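## Task

Arrange the rope flat on the table as a loop, either fully closed or open by at most about one finger's width, so that all three aluminium cubes and the steel parallel sit inside it. The arrangement must stay put without the robot holding anything, so release the rope and withdraw the gripper at the end.

## Robot and tools

ROBOT. One six-joint arm with a parallel two-finger gripper. The joints, base to hand, are waist, shoulder, elbow, wrist pitch, wrist yaw and wrist roll. The fingers point along the gripper's own +x axis and close along its y axis. The reported end_effector_position is the spot between the finger pads, roughly 3 to 4 cm short of the fingertips.

FRAMES. State readings use the scene frame: origin on the tabletop under the arm base, +z up, +y to the left when facing along +x. Positions are metres, orientation is a wxyz quaternion, velocities m/s and rad/s. The base may sit slightly tilted, and the printed hand position can drift from the truth at long reach. Motion commands, by contrast, are expressed in the gripper's own axes.

THE 7-NUMBER ROW. Every motion command is a single row of 7 plain numbers, each within [-1, 1], ordered dx, dy, dz, rx, ry, rz, opening. The first six are a relative offset in gripper axes, not an absolute pose; 1.0 equals 0.6 m for the translations and 180 degrees for the rotation, and rx, ry, rz form one rotation vector. The seventh, opening, is absolute: +1 is fully open (0.088 m), empty fingers touch near -0.80, and anything below that closes no further. Closing from fully open takes at least about 0.5 s.

execute_actions(actions). actions is a list of actions; each action is a list of up to 15 rows, each row held for one 1/30 s step; a short action repeats its final row until 15 steps have passed. All rows of one action are offsets from the gripper's measured pose when that action began (for a call's first action, the pose in the latest result), not from the preceding row. An empty list simply returns state and images.

move(target, speed, blocking). target is one 7-number row as above, an offset from the pose in the newest result that reports one. The gripper travels in a straight line for 0.5 to 10 s; beyond 10 s it halts early. speed is the path's peak in m/s, 0.002 to 0.5 (default 0.25), with rotation capped at double that figure in rad/s. The opening is applied when the move starts. The path ignores obstacles, and the real hand may lag, wander or exceed speed, notably with the arm stretched out. With blocking=false a result comes back after 0.5 s while motion continues; until an ending is reported, further moves or action rows are rejected, so use wait or stop. The extra move: line reports the ending (done, off_target, moving, held, fault), any limits (paced = command clipped; held = some steps blocked, after which the arm may surge), and distance from target.

wait(seconds): 0 to 10; lets time pass with the last command held; ends early if a running move finishes. stop(): brakes a running move, needing braking distance; the fingers do not stop. zoom_image(camera, region): camera is cam_high, cam_low or cam_wrist (each 504x504); region is [x0, y0, x1, y1] in pixels from the top-left, no larger than 504 by 504. finished_scene(scene): ends the given scene number permanently and reports success; call it only after the rope is released and the gripper is clear.

CONTROLLER. Each step, the commanded pose is clamped to within 70 mm and 16 degrees of the current measured pose, and damped inverse kinematics favours position over orientation. After an action the arm continues only to that clamped pose, so long offsets need several actions. Hand target shows where the controller is heading. Joint friction can leave the hand short or slightly tilted, and tiny commands may produce no motion; check pose after each step and correct tilt. A pose unreachable line means the clearance check (which treats the mount as arm) altered or blocked the command.

RESULTS. Each result gives pose, velocities, Hand target, Joint positions and Joint velocities (six joints in rad, then pad gap in m), grip_measured on the opening scale, and the three camera images; action calls also list positions at some steps, with HELD marking steps that were held back. Joint ranges: waist -3.054 to 3.054, shoulder 0 to 3.142, elbow 0 to 2.356, wrist pitch and yaw -1.571 to 1.571, wrist roll -3.142 to 3.142.

GRIPPING. Below near-full open, the fingers settle where grip_measured matches your number. To hold something, command roughly 0.07 below the measured value; less squeezes gently. Readings may be offset by about 1 mm all scene and read up to about 3 mm narrow (0.061) under full squeeze. Items thinner than about 3 mm get proportionally weaker grip; a rope may need a firm close. Pad force tops out near 34 to 49 N.

CAUTIONS. Load limits in N m: waist 17.4, shoulder 21.6, elbow 21.5, wrist pitch 5.67, wrist yaw 5.65, wrist roll 5.3; reaching one freezes the arm for 10 s and discards the rest of the call. Faster contact and targets set deeper past contact press harder, so approach the table and objects slowly. Holding loads heats motors, even while you are composing a reply, when the robot keeps its last command; MOTOR HOT appears from 50 °C and at 95 °C an OVER-TEMPERATURE FAULT holds the arm, possibly cutting power. Never let anything leave the table, avoid drops, slams and hard shoves, and expect loose objects to be nudged occasionally by outside disturbances.

Each tool is called as name(argument=value, ...) on one line, values as JSON.

## Session

execute_actions(actions=[])

Scene clock: 0.00 s.
end_effector_position=(+0.3084, +0.0924, +0.3747) grip_measured=+0.828 end_effector_quat_wxyz=(+0.573, +0.529, +0.022, -0.625) end_effector_velocity=(-0.005, +0.001, -0.002) end_effector_angular_velocity=(+0.027, +0.012, -0.006)
Joint positions: [-0.337  1.679  1.781 -1.475 -0.076  1.913  0.08 ]
Joint velocities: [-0.007 -0.002 -0.002 -0.022 -0.022 -0.007 -0.   ]
Motor temperatures (°C, as the motors report them): [30 28 30 30 28 28]
Heat: hottest waist 30 °C (+0.0 °C/min).
Hand target: +0.308, +0.092, +0.375; +0.573, +0.529, +0.022, -0.625

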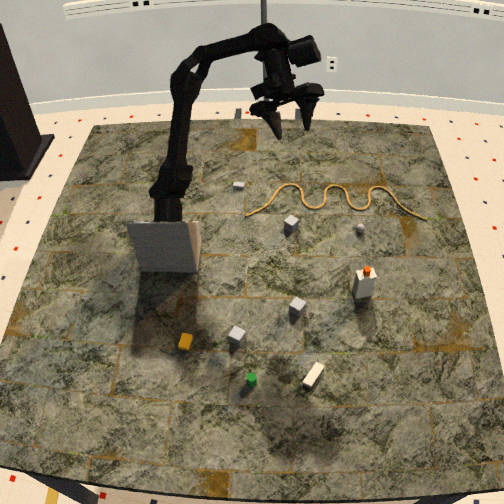

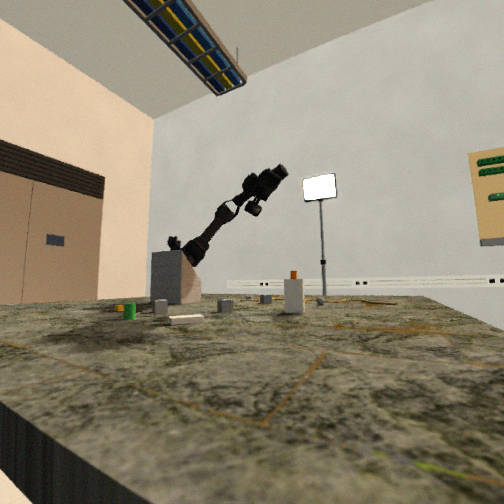

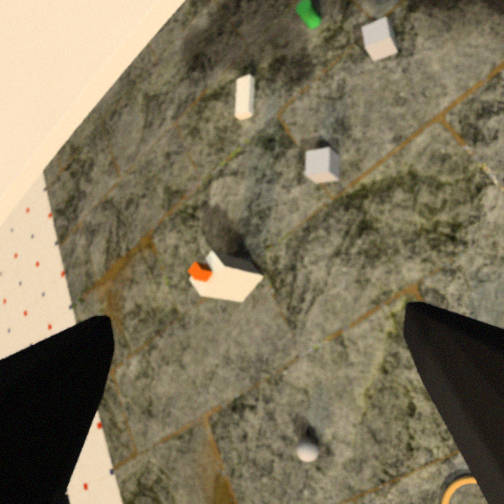

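move(target=[0.114,-0.096,-0.073,-0.186,0.215,-0.151,1])

zoom_image(camera="cam_high", region=[150,150,450,410])

Scene clock: 3.90 s.
end_effector_position=(+0.3093, +0.0935, +0.2785) grip_measured=+0.988 end_effector_quat_wxyz=(+0.537, +0.511, +0.463, -0.486) end_effector_velocity=(-0.001, +0.003, -0.003) end_effector_angular_velocity=(+0.024, +0.003, +0.015)
Joint positions: [-0.407  1.86   1.578 -1.563 -0.701  1.064  0.087]
Joint velocities: [ 0.002  0.002 -0.007 -0.007 -0.022 -0.022 -0.   ]
Motor temperatures (°C, as the motors report them): [30 28 30 30 28 28]
Heat: hottest waist 30 °C (+0.0 °C/min).
Hand target: +0.308, +0.092, +0.274; +0.530, +0.511, +0.469, -0.488
Off the commanded pose: 0.004 m, 6 deg.
joint sent to its limit — the command would take joint 4 (wrist pitch) past its lower limit, so that joint was sent only as far as its limit.
move: off_target

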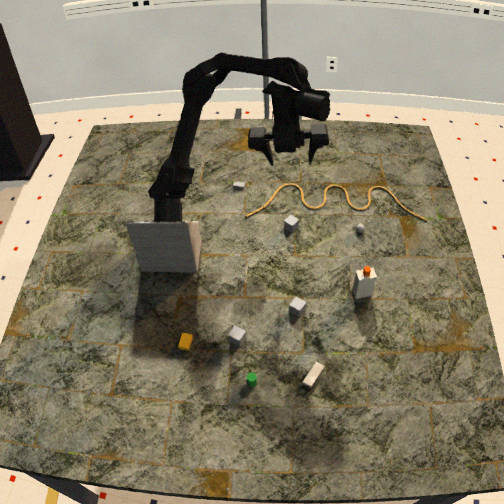

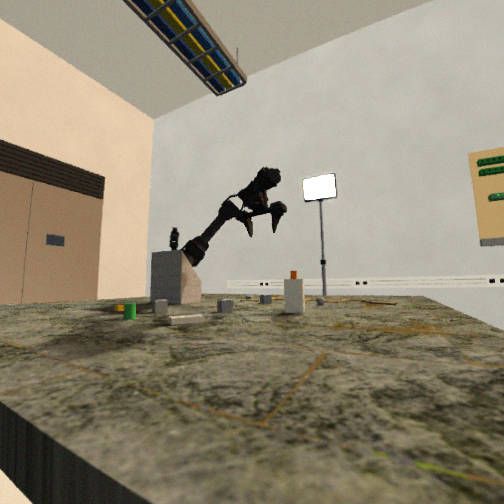

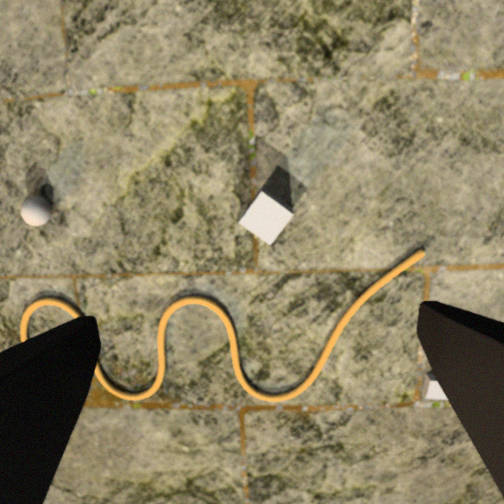

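Region (150, 150, 450, 410) of cam_high's 504x504 image, scaled by 1.680, with more detail than that image has; it fills the top 437 rows of this view, and the rest is white.

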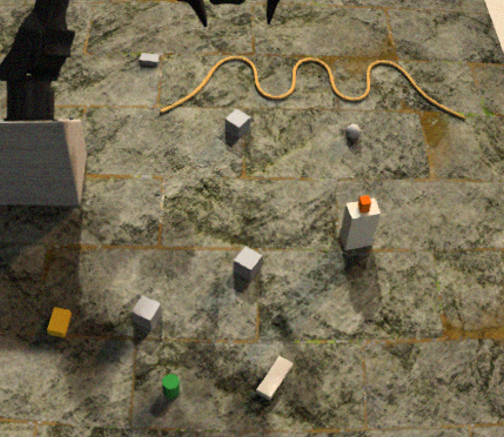

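move(target=[0.3,-0.03,0.05,0,0.016,-0.031,1])

zoom_image(camera="cam_low", region=[100,240,340,340])

Scene clock: 6.77 s.
end_effector_position=(+0.3110, +0.0561, +0.1037) grip_measured=+0.988 end_effector_quat_wxyz=(+0.508, +0.498, +0.500, -0.494) end_effector_velocity=(+0.001, -0.002, -0.001) end_effector_angular_velocity=(-0.010, -0.009, +0.021)
Joint positions: [-0.12   1.973  1.084 -0.83  -0.775  1.342  0.087]
Joint velocities: [ 0.002 -0.002 -0.007  0.022  0.007 -0.007 -0.   ]
Motor temperatures (°C, as the motors report them): [31 28 30 30 28 28]
Heat: hottest waist 31 °C (+8.9 °C/min).
Hand target: +0.308, +0.055, +0.100; +0.500, +0.500, +0.501, -0.499
Off the commanded pose: 0.005 m, 1 deg.
move: done

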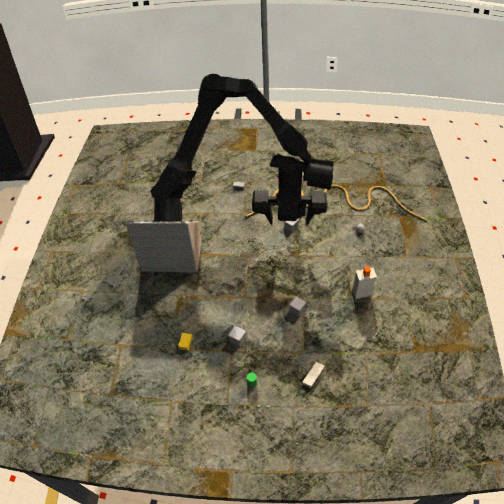

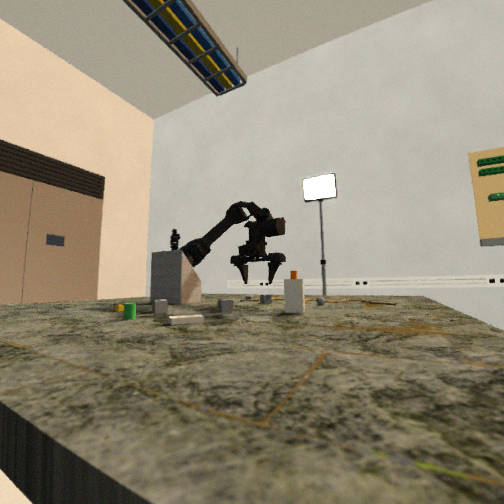

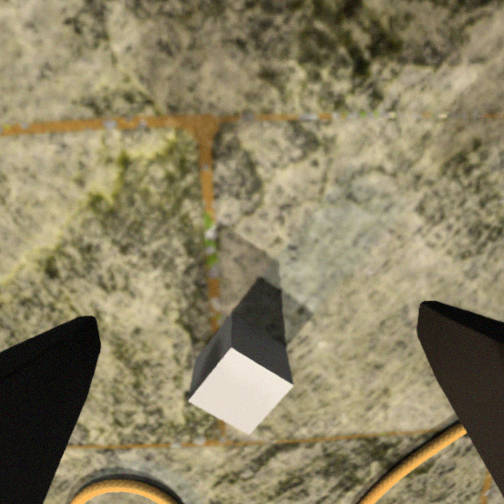

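Region (100, 240, 340, 340) of cam_low's 504x504 image, scaled by 2.100, with more detail than that image has; it fills the top 210 rows of this view, and the rest is white.

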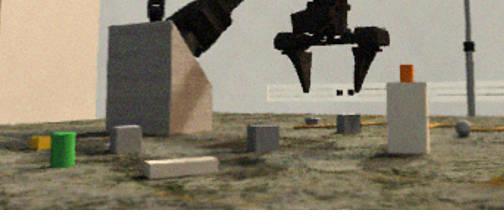

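move(target=[0,0.012,0.355,0,0,0,1])

Scene clock: 11.80 s.
end_effector_position=(+0.3221, -0.1534, +0.1061) grip_measured=+0.988 end_effector_quat_wxyz=(+0.509, +0.499, +0.498, -0.494) end_effector_velocity=(-0.002, -0.001, +0.000) end_effector_angular_velocity=(+0.017, +0.003, -0.026)
Joint positions: [-0.517  2.616  1.487 -0.917 -0.65   0.847  0.087]
Joint velocities: [-0.007  0.012  0.012 -0.022 -0.007  0.007 -0.   ]
Motor temperatures (°C, as the motors report them): [31 28 30 30 28 28]
Heat: hottest waist 31 °C (+5.1 °C/min).
Hand target: +0.322, -0.156, +0.105; +0.508, +0.498, +0.500, -0.494
Off the commanded pose: 0.004 m, 0 deg.
move: done

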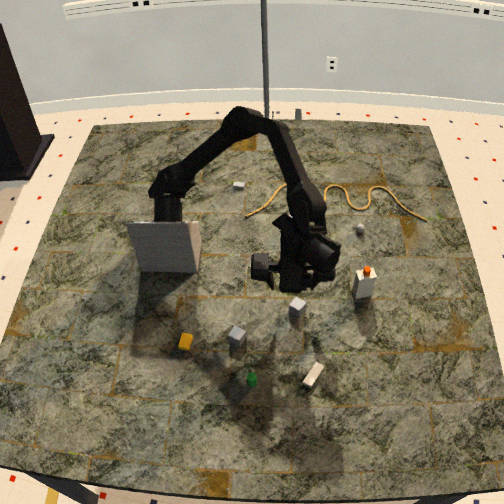

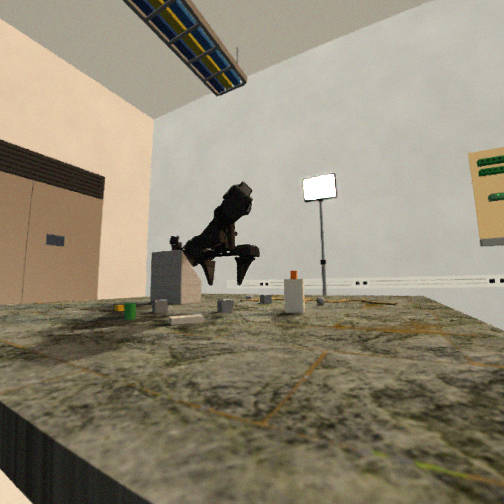

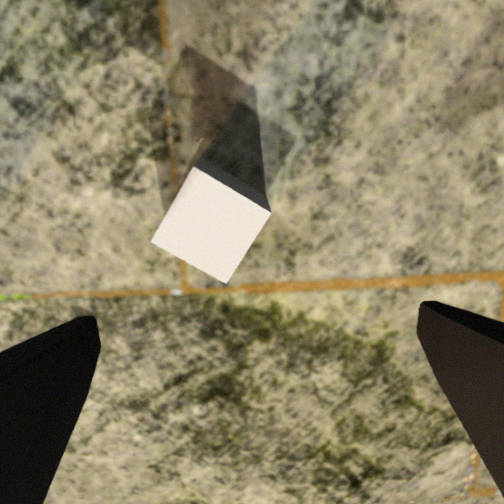

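move(target=[0.065,0.025,0.008,0.167,0,0,1])

Scene clock: 14.43 s.
end_effector_position=(+0.3368, -0.1570, +0.0707) grip_measured=+0.988 end_effector_quat_wxyz=(+0.365, +0.613, +0.354, -0.605) end_effector_velocity=(-0.001, +0.005, -0.001) end_effector_angular_velocity=(+0.024, -0.004, -0.027)
Joint positions: [-0.445  2.689  1.503 -0.805 -0.68   1.45   0.087]
Joint velocities: [ 0.002 -0.002 -0.007 -0.007 -0.022  0.022 -0.   ]
Motor temperatures (°C, as the motors report them): [32 29 30 30 28 28]
Heat: hottest waist 32 °C (+8.3 °C/min).
Hand target: +0.338, -0.158, +0.068; +0.362, +0.614, +0.353, -0.606
Off the commanded pose: 0.004 m, 0 deg.
move: done

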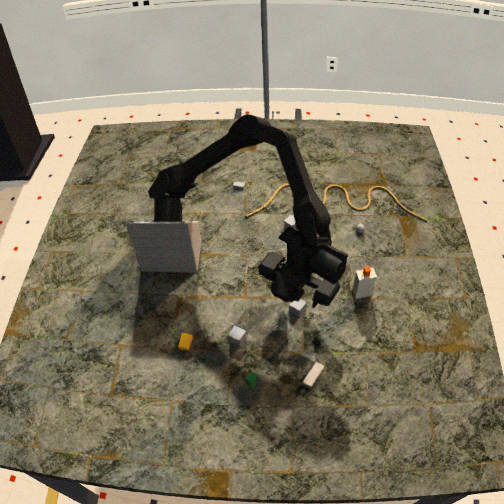

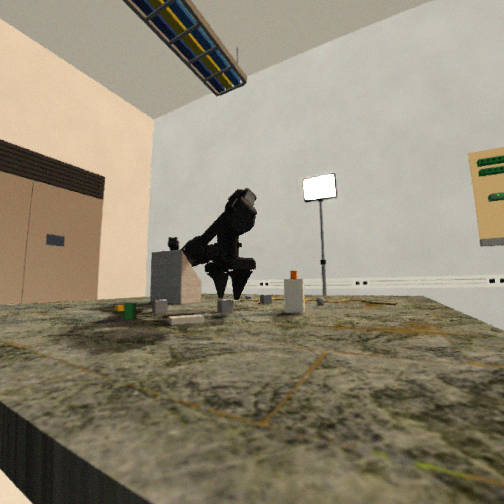

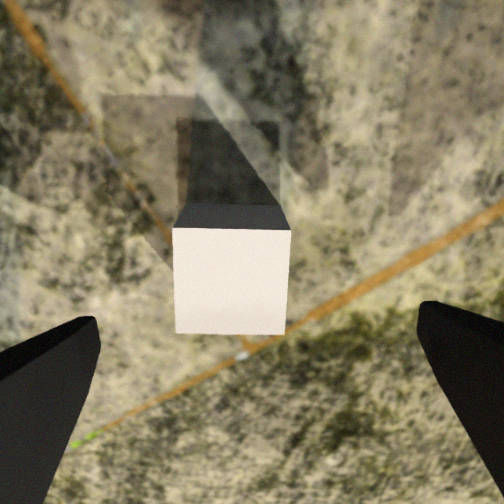

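move(target=[0.047,0.012,0.02,0,0,0,1], speed=0.1)

execute_actions(actions=[[[0,0,0,0,0,0,-0.3]],[[0,0,0,0,0,0,-0.3]]])

Scene clock: 16.20 s.
end_effector_position=(+0.3374, -0.1698, +0.0462) grip_measured=+0.988 end_effector_quat_wxyz=(+0.368, +0.612, +0.354, -0.604) end_effector_velocity=(-0.002, -0.001, +0.000) end_effector_angular_velocity=(-0.003, +0.007, +0.001)
Joint positions: [-0.425  2.758  1.512 -0.724 -0.686  1.473  0.087]
Joint velocities: [-0.002  0.002  0.002 -0.007  0.007 -0.007 -0.   ]
Motor temperatures (°C, as the motors report them): [32 29 30 30 28 28]
Heat: hottest waist 32 °C (+7.4 °C/min).
Hand target: +0.338, -0.171, +0.043; +0.365, +0.613, +0.354, -0.605
Off the commanded pose: 0.004 m, 0 deg.
move: done

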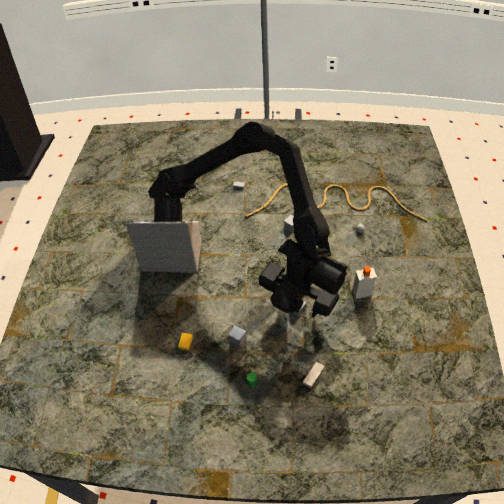

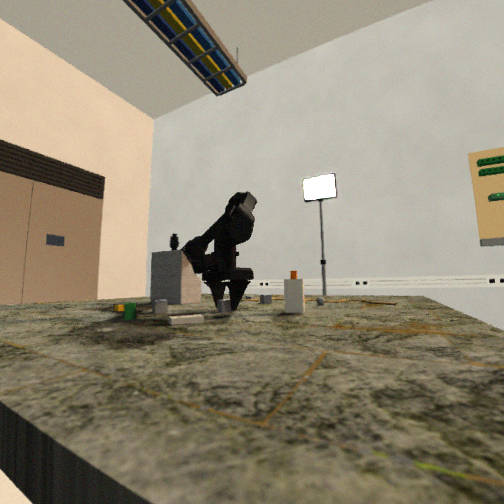

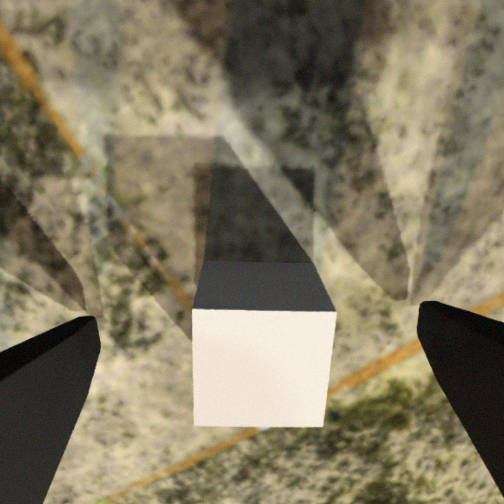

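Scene clock: 17.20 s.
end_effector_position=(+0.3374, -0.1699, +0.0463) grip_measured=-0.238 end_effector_quat_wxyz=(+0.368, +0.612, +0.354, -0.604) end_effector_velocity=(-0.001, +0.003, -0.001) end_effector_angular_velocity=(+0.024, -0.006, -0.002)
Joint positions: [-0.425  2.758  1.512 -0.724 -0.686  1.473  0.027]
Joint velocities: [-0.002  0.002 -0.002 -0.007 -0.022 -0.007 -0.   ]
Motor temperatures (°C, as the motors report them): [32 29 30 30 28 28]
Heat: hottest waist 32 °C (+7.0 °C/min).
Hand target: +0.337, -0.170, +0.046; +0.368, +0.612, +0.354, -0.604
Off the commanded pose: 0.000 m, 0 deg.
Step readings (end_effector_position; steps 1 to 15: 1st action; 16 to 30: 2nd action):
0: (+0.3374, -0.1698, +0.0462)
1: (+0.3374, -0.1698, +0.0462)
2: (+0.3374, -0.1698, +0.0462)
4: (+0.3374, -0.1698, +0.0462)
8: (+0.3374, -0.1698, +0.0462)
15: (+0.3374, -0.1699, +0.0463)
16: (+0.3374, -0.1699, +0.0463)
17: (+0.3374, -0.1699, +0.0463)
19: (+0.3374, -0.1699, +0.0463)
23: (+0.3374, -0.1699, +0.0463)
30: end_effector_position above

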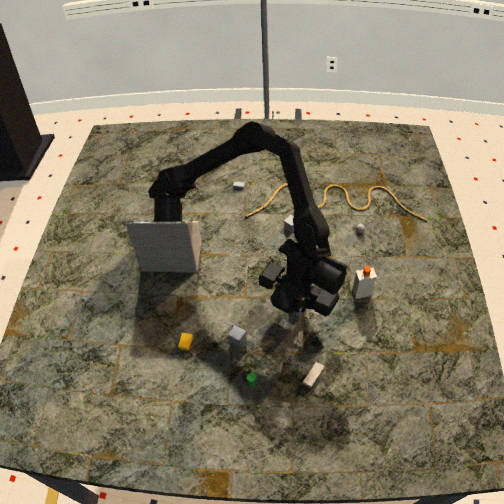

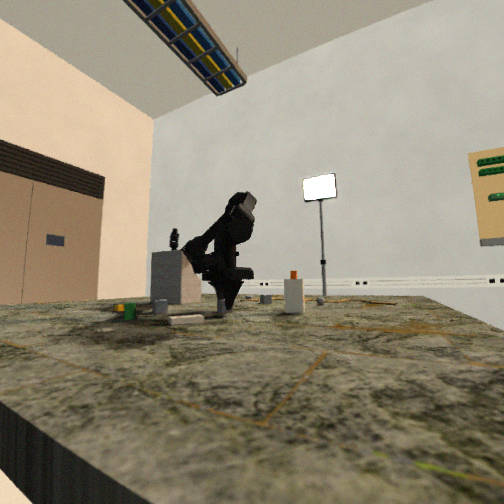

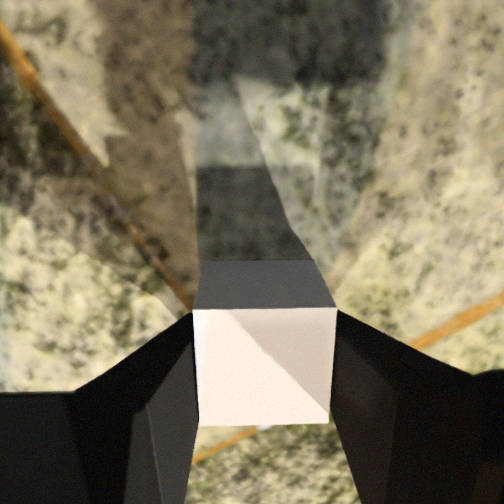

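move(target=[-0.035,-0.02,-0.05,0,0,0,-0.3])

move(target=[0.01,-0.13,-0.335,0,0.007,0,-0.3])

Scene clock: 19.20 s.
end_effector_position=(+0.3407, -0.1412, +0.0648) grip_measured=-0.238 end_effector_quat_wxyz=(+0.369, +0.611, +0.355, -0.604) end_effector_velocity=(+0.003, +0.002, +0.001) end_effector_angular_velocity=(+0.001, -0.010, +0.002)
Joint positions: [-0.403  2.649  1.457 -0.764 -0.693  1.495  0.027]
Joint velocities: [ 0.002 -0.007 -0.002  0.007 -0.007  0.007 -0.   ]
Motor temperatures (°C, as the motors report them): [33 29 31 30 28 28]
Heat: hottest waist 33 °C (+9.4 °C/min).
Hand target: +0.341, -0.138, +0.067; +0.368, +0.612, +0.354, -0.604
Off the commanded pose: 0.004 m, 0 deg.
move: done

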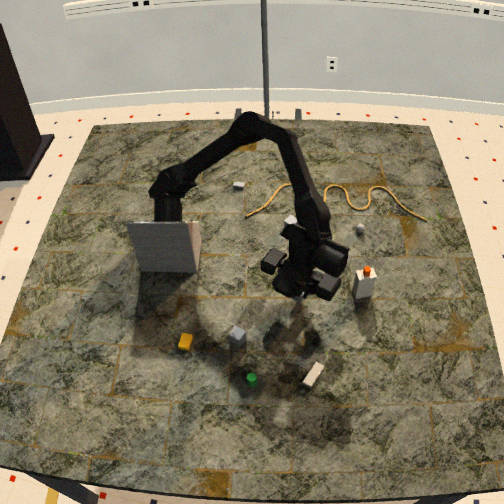

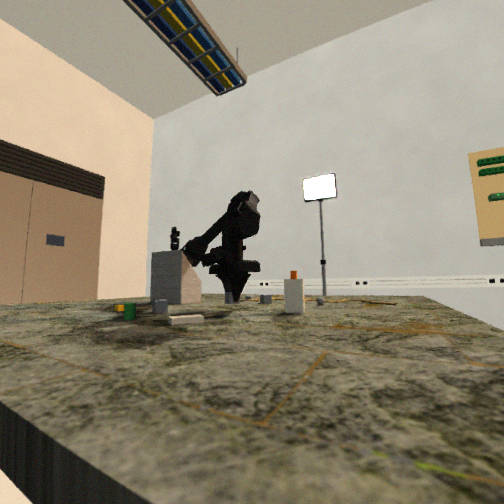

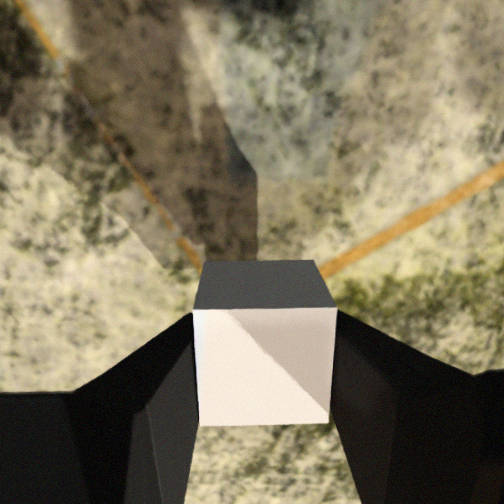

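Scene clock: 20.60 s.
end_effector_position=(+0.3687, +0.0697, +0.0554) grip_measured=-0.238 end_effector_quat_wxyz=(+0.363, +0.617, +0.361, -0.598) end_effector_velocity=(-0.001, +0.011, +0.001) end_effector_angular_velocity=(+0.007, +0.004, -0.001)
Joint positions: [ 0.019  2.158  1.257 -0.662 -0.8    2.062  0.027]
Joint velocities: [ 0.017 -0.022 -0.002 -0.007 -0.007  0.022 -0.   ]
Motor temperatures (°C, as the motors report them): [33 30 31 30 28 28]
Heat: hottest waist 33 °C (+8.7 °C/min).
Hand target: +0.368, +0.072, +0.057; +0.365, +0.617, +0.359, -0.597
Off the commanded pose: 0.003 m, 0 deg.
move: done

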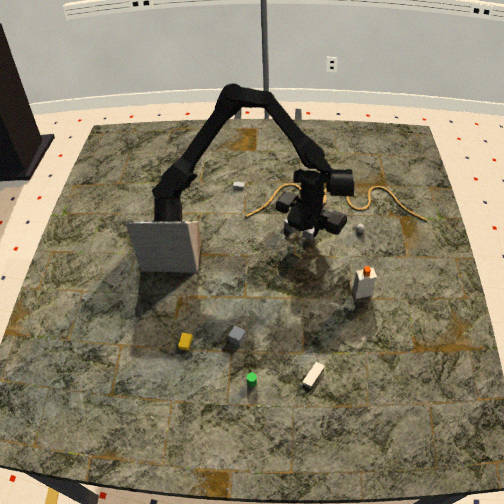

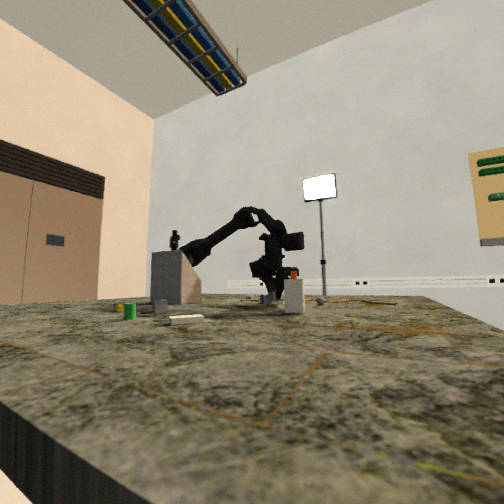

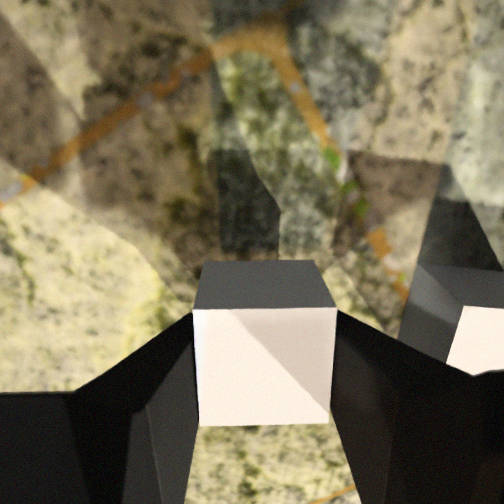

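execute_actions(actions=[[[0.005,0,0,0,0,0,-0.3],[0.01,0,0,0,0,0,-0.3],[0.015,0,0,0,0,0,-0.3],[0.02,0,0,0,0,0,-0.3]],[[0,0,0,0,0,0,0]],[[-0.03,0,0,0,0,0,0],[-0.07,0,0,0,0,0,0]]])

move(target=[0,0.02,0.61,0,-0.003,-0.008,1])

Scene clock: 23.23 s.
end_effector_position=(+0.3681, +0.0705, +0.0851) grip_measured=-0.003 end_effector_quat_wxyz=(+0.364, +0.618, +0.361, -0.596) end_effector_velocity=(-0.013, +0.000, +0.001) end_effector_angular_velocity=(+0.012, +0.050, -0.011)
Joint positions: [-0.037  2.122  1.3   -0.794 -0.8    1.983  0.039]
Joint velocities: [-0.007  0.002  0.002 -0.081 -0.007 -0.051  0.   ]
Motor temperatures (°C, as the motors report them): [33 30 31 30 28 28]
Heat: hottest waist 33 °C (+7.7 °C/min).
Hand target: +0.370, +0.072, +0.089; +0.369, +0.617, +0.363, -0.593
Off the commanded pose: 0.005 m, 1 deg.
Step readings (end_effector_position; steps 1 to 15: 1st action; 16 to 30: 2nd action; 31 to 45: 3rd action):
0: (+0.3689, +0.0706, +0.0556)
1: (+0.3690, +0.0707, +0.0555)
2: (+0.3695, +0.0708, +0.0554)
4: (+0.3710, +0.0715, +0.0543)
8: (+0.3719, +0.0734, +0.0500)
15: (+0.3715, +0.0725, +0.0472)
16: (+0.3715, +0.0725, +0.0471)
17: (+0.3715, +0.0725, +0.0471)
19: (+0.3715, +0.0725, +0.0471)
23: (+0.3715, +0.0725, +0.0471)
30: (+0.3715, +0.0725, +0.0471)
31: (+0.3712, +0.0724, +0.0475)
32: (+0.3693, +0.0725, +0.0497)
34: (+0.3652, +0.0701, +0.0590)
38: (+0.3691, +0.0684, +0.0793)
45: end_effector_position above

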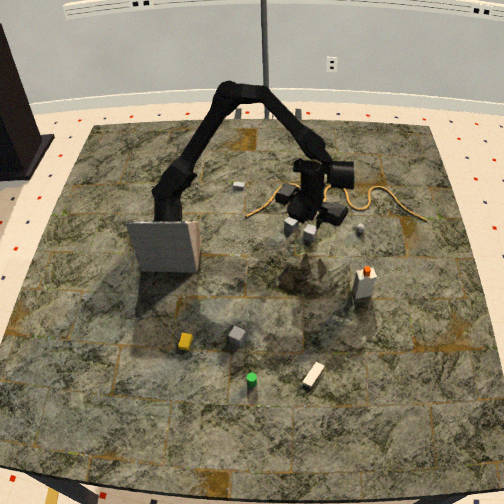

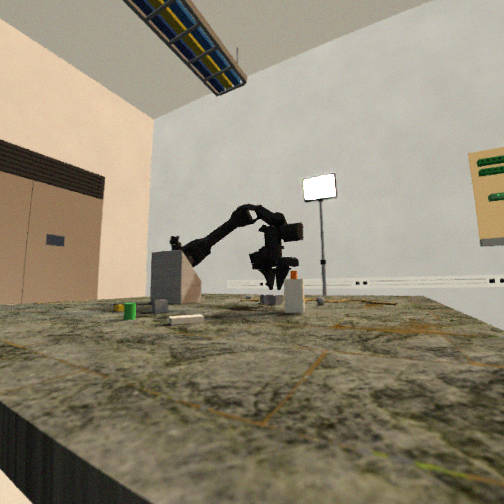

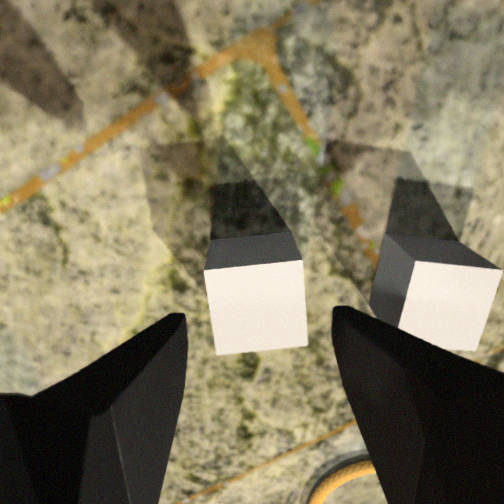

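Scene clock: 25.37 s.
end_effector_position=(+0.2069, -0.2544, +0.0795) grip_measured=+0.988 end_effector_quat_wxyz=(+0.361, +0.611, +0.364, -0.604) end_effector_velocity=(-0.001, -0.001, -0.002) end_effector_angular_velocity=(+0.013, -0.006, +0.011)
Joint positions: [-0.849  2.863  1.433 -0.813 -0.469  1.017  0.087]
Joint velocities: [-0.007  0.012  0.007 -0.007 -0.007 -0.022 -0.   ]
Motor temperatures (°C, as the motors report them): [33 30 31 30 28 28]
Heat: hottest waist 33 °C (+7.1 °C/min).
Hand target: +0.205, -0.257, +0.077; +0.359, +0.610, +0.366, -0.604
Off the commanded pose: 0.004 m, 0 deg.
move: done

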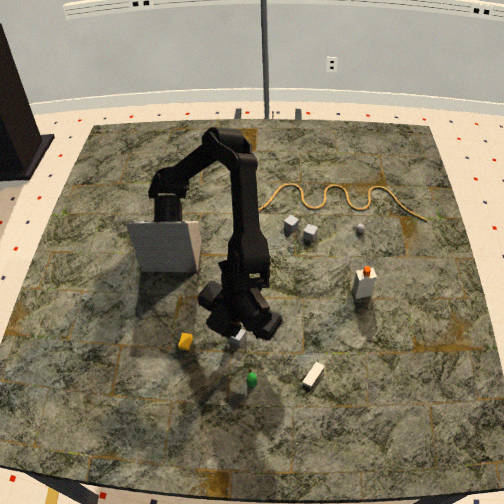

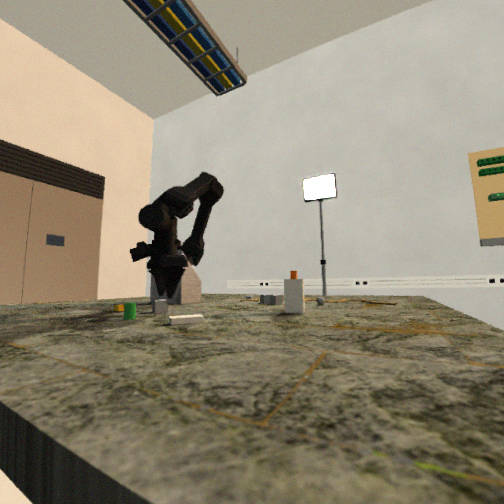

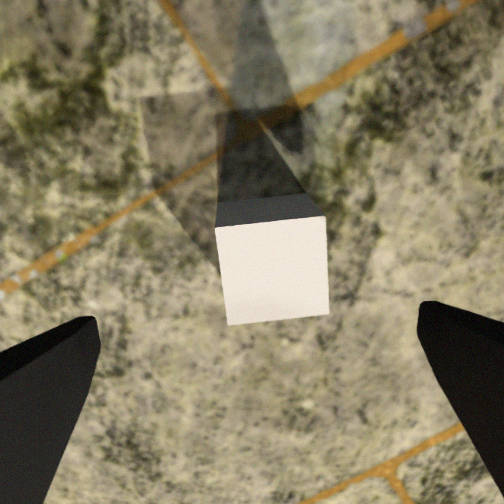

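move(target=[0.061,-0.006,0.022,0,0,0,1], speed=0.12)

move(target=[0,0,0,0,0,0,-0.3])

move(target=[-0.03,0,-0.05,0,0,0,-0.3])

move(target=[0.01,-0.092,-0.495,0,0,0,-0.3])

Scene clock: 27.53 s.
end_effector_position=(+0.2012, -0.2661, +0.0495) grip_measured=+0.988 end_effector_quat_wxyz=(+0.370, +0.608, +0.361, -0.602) end_effector_velocity=(+0.000, -0.000, -0.001) end_effector_angular_velocity=(+0.002, -0.009, +0.021)
Joint positions: [-0.837  2.939  1.418 -0.699 -0.476  1.024  0.087]
Joint velocities: [-0.002  0.002 -0.002  0.007 -0.007 -0.022 -0.   ]
Motor temperatures (°C, as the motors report them): [33 30 31 30 28 28]
Heat: hottest waist 33 °C (+6.5 °C/min).
Hand target: +0.198, -0.264, +0.043; +0.360, +0.611, +0.364, -0.604
Off the commanded pose: 0.008 m, 1 deg.
move: done

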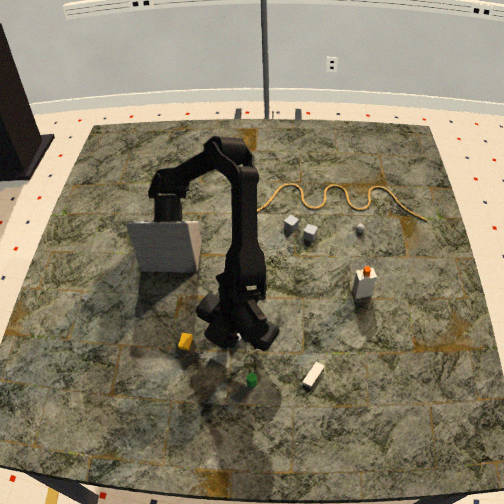

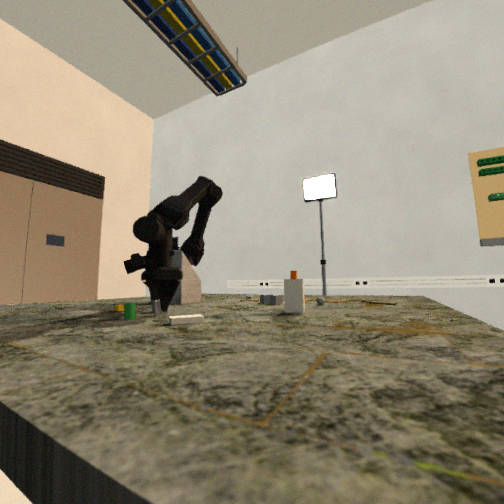

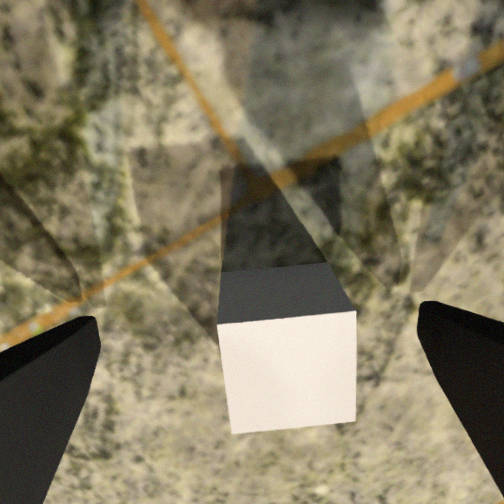

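Scene clock: 28.20 s.
end_effector_position=(+0.2012, -0.2661, +0.0495) grip_measured=-0.238 end_effector_quat_wxyz=(+0.370, +0.608, +0.361, -0.602) end_effector_velocity=(-0.003, +0.005, -0.001) end_effector_angular_velocity=(+0.024, +0.004, -0.006)
Joint positions: [-0.837  2.939  1.418 -0.699 -0.476  1.024  0.027]
Joint velocities: [-0.002  0.002 -0.002 -0.022 -0.007 -0.007 -0.   ]
Motor temperatures (°C, as the motors report them): [33 31 31 30 28 28]
Heat: hottest waist 33 °C (+6.4 °C/min).
Hand target: +0.201, -0.266, +0.049; +0.370, +0.608, +0.361, -0.602
Off the commanded pose: 0.000 m, 0 deg.
move: done

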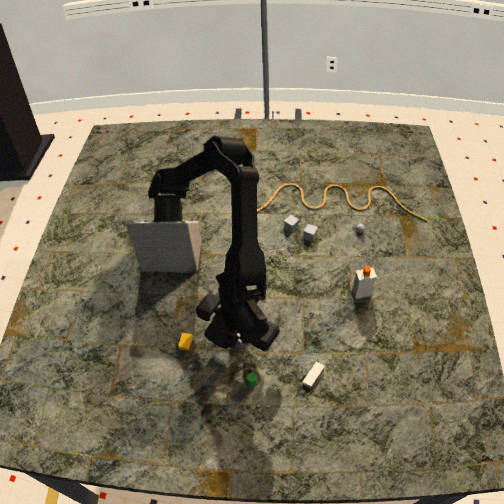

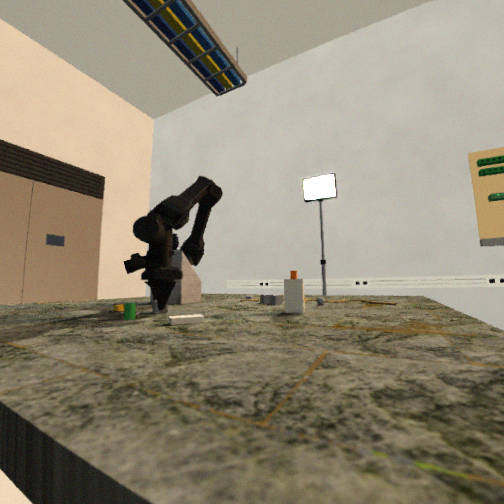

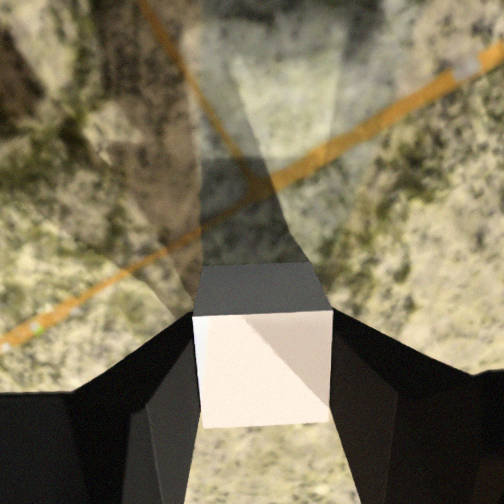

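Scene clock: 29.13 s.
end_effector_position=(+0.2137, -0.2424, +0.0647) grip_measured=-0.238 end_effector_quat_wxyz=(+0.370, +0.607, +0.363, -0.602) end_effector_velocity=(+0.001, +0.005, +0.003) end_effector_angular_velocity=(+0.013, +0.001, +0.003)
Joint positions: [-0.793  2.841  1.36  -0.723 -0.5    1.061  0.027]
Joint velocities: [ 0.002 -0.012 -0.002 -0.022 -0.007 -0.007 -0.   ]
Motor temperatures (°C, as the motors report them): [33 31 31 30 28 28]
Heat: hottest waist 33 °C (+6.2 °C/min).
Hand target: +0.215, -0.240, +0.067; +0.370, +0.608, +0.361, -0.602
Off the commanded pose: 0.004 m, 0 deg.
move: done

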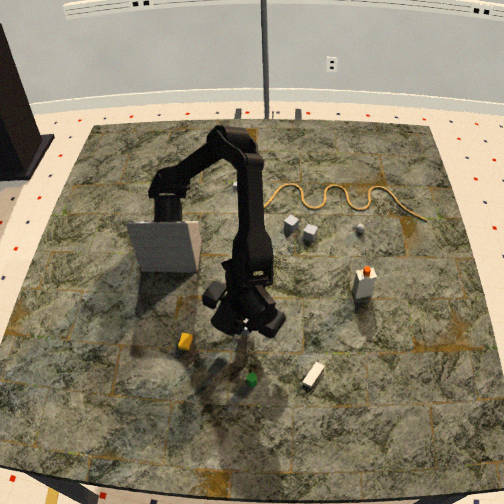

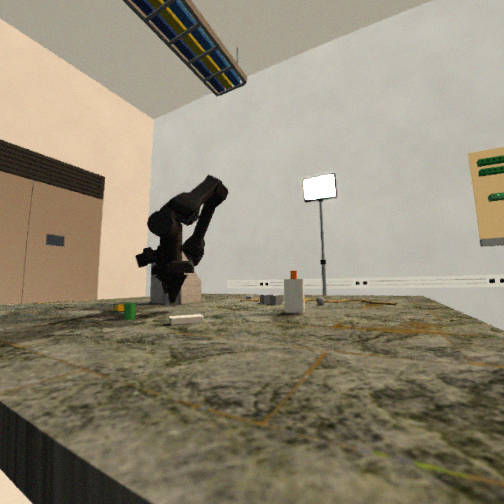

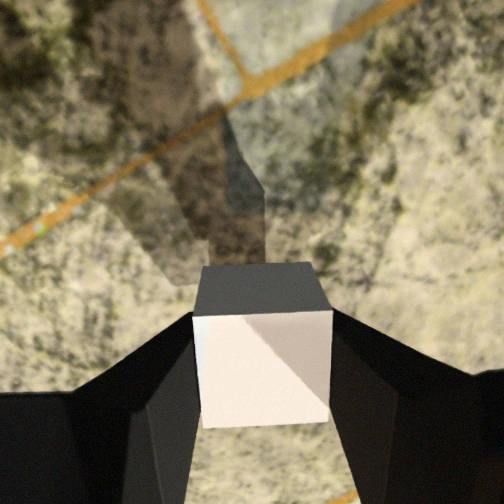

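Scene clock: 31.00 s.
end_effector_position=(+0.2981, +0.0433, +0.0562) grip_measured=-0.238 end_effector_quat_wxyz=(+0.363, +0.606, +0.365, -0.606) end_effector_velocity=(-0.001, +0.002, -0.000) end_effector_angular_velocity=(+0.007, -0.004, +0.014)
Joint positions: [-0.046  2.036  0.953 -0.583 -0.787  1.938  0.027]
Joint velocities: [ 0.002 -0.007 -0.007  0.007 -0.007 -0.007  0.   ]
Motor temperatures (°C, as the motors report them): [33 31 31 30 28 28]
Heat: hottest waist 33 °C (+5.8 °C/min).
Hand target: +0.302, +0.046, +0.059; +0.369, +0.608, +0.364, -0.602
Off the commanded pose: 0.006 m, 1 deg.
move: done

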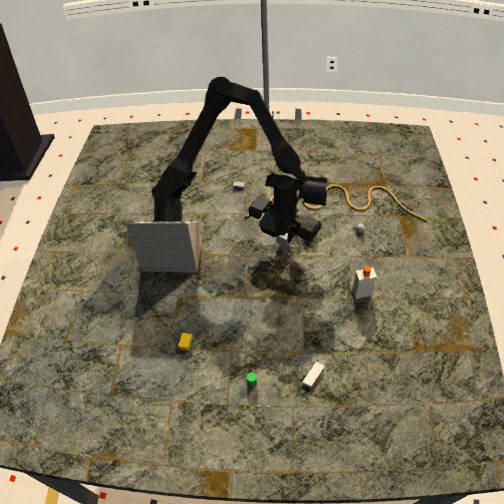

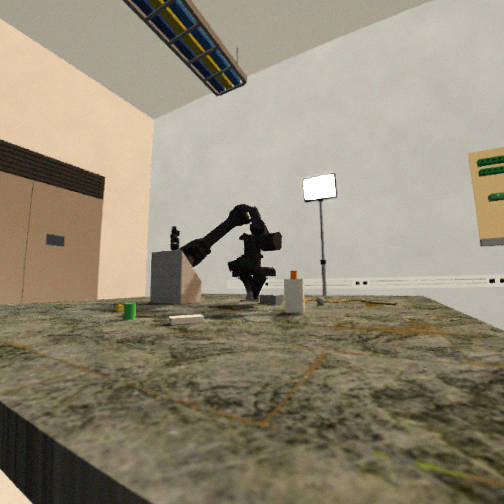

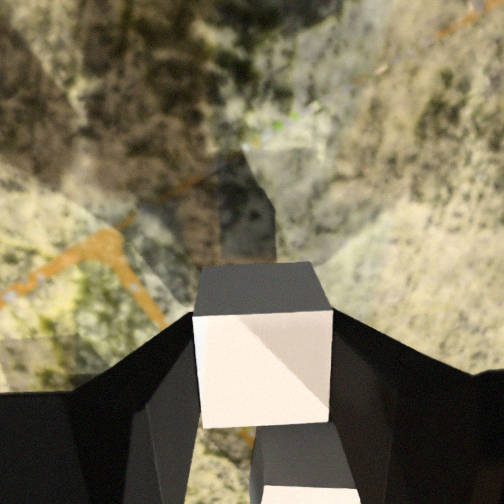

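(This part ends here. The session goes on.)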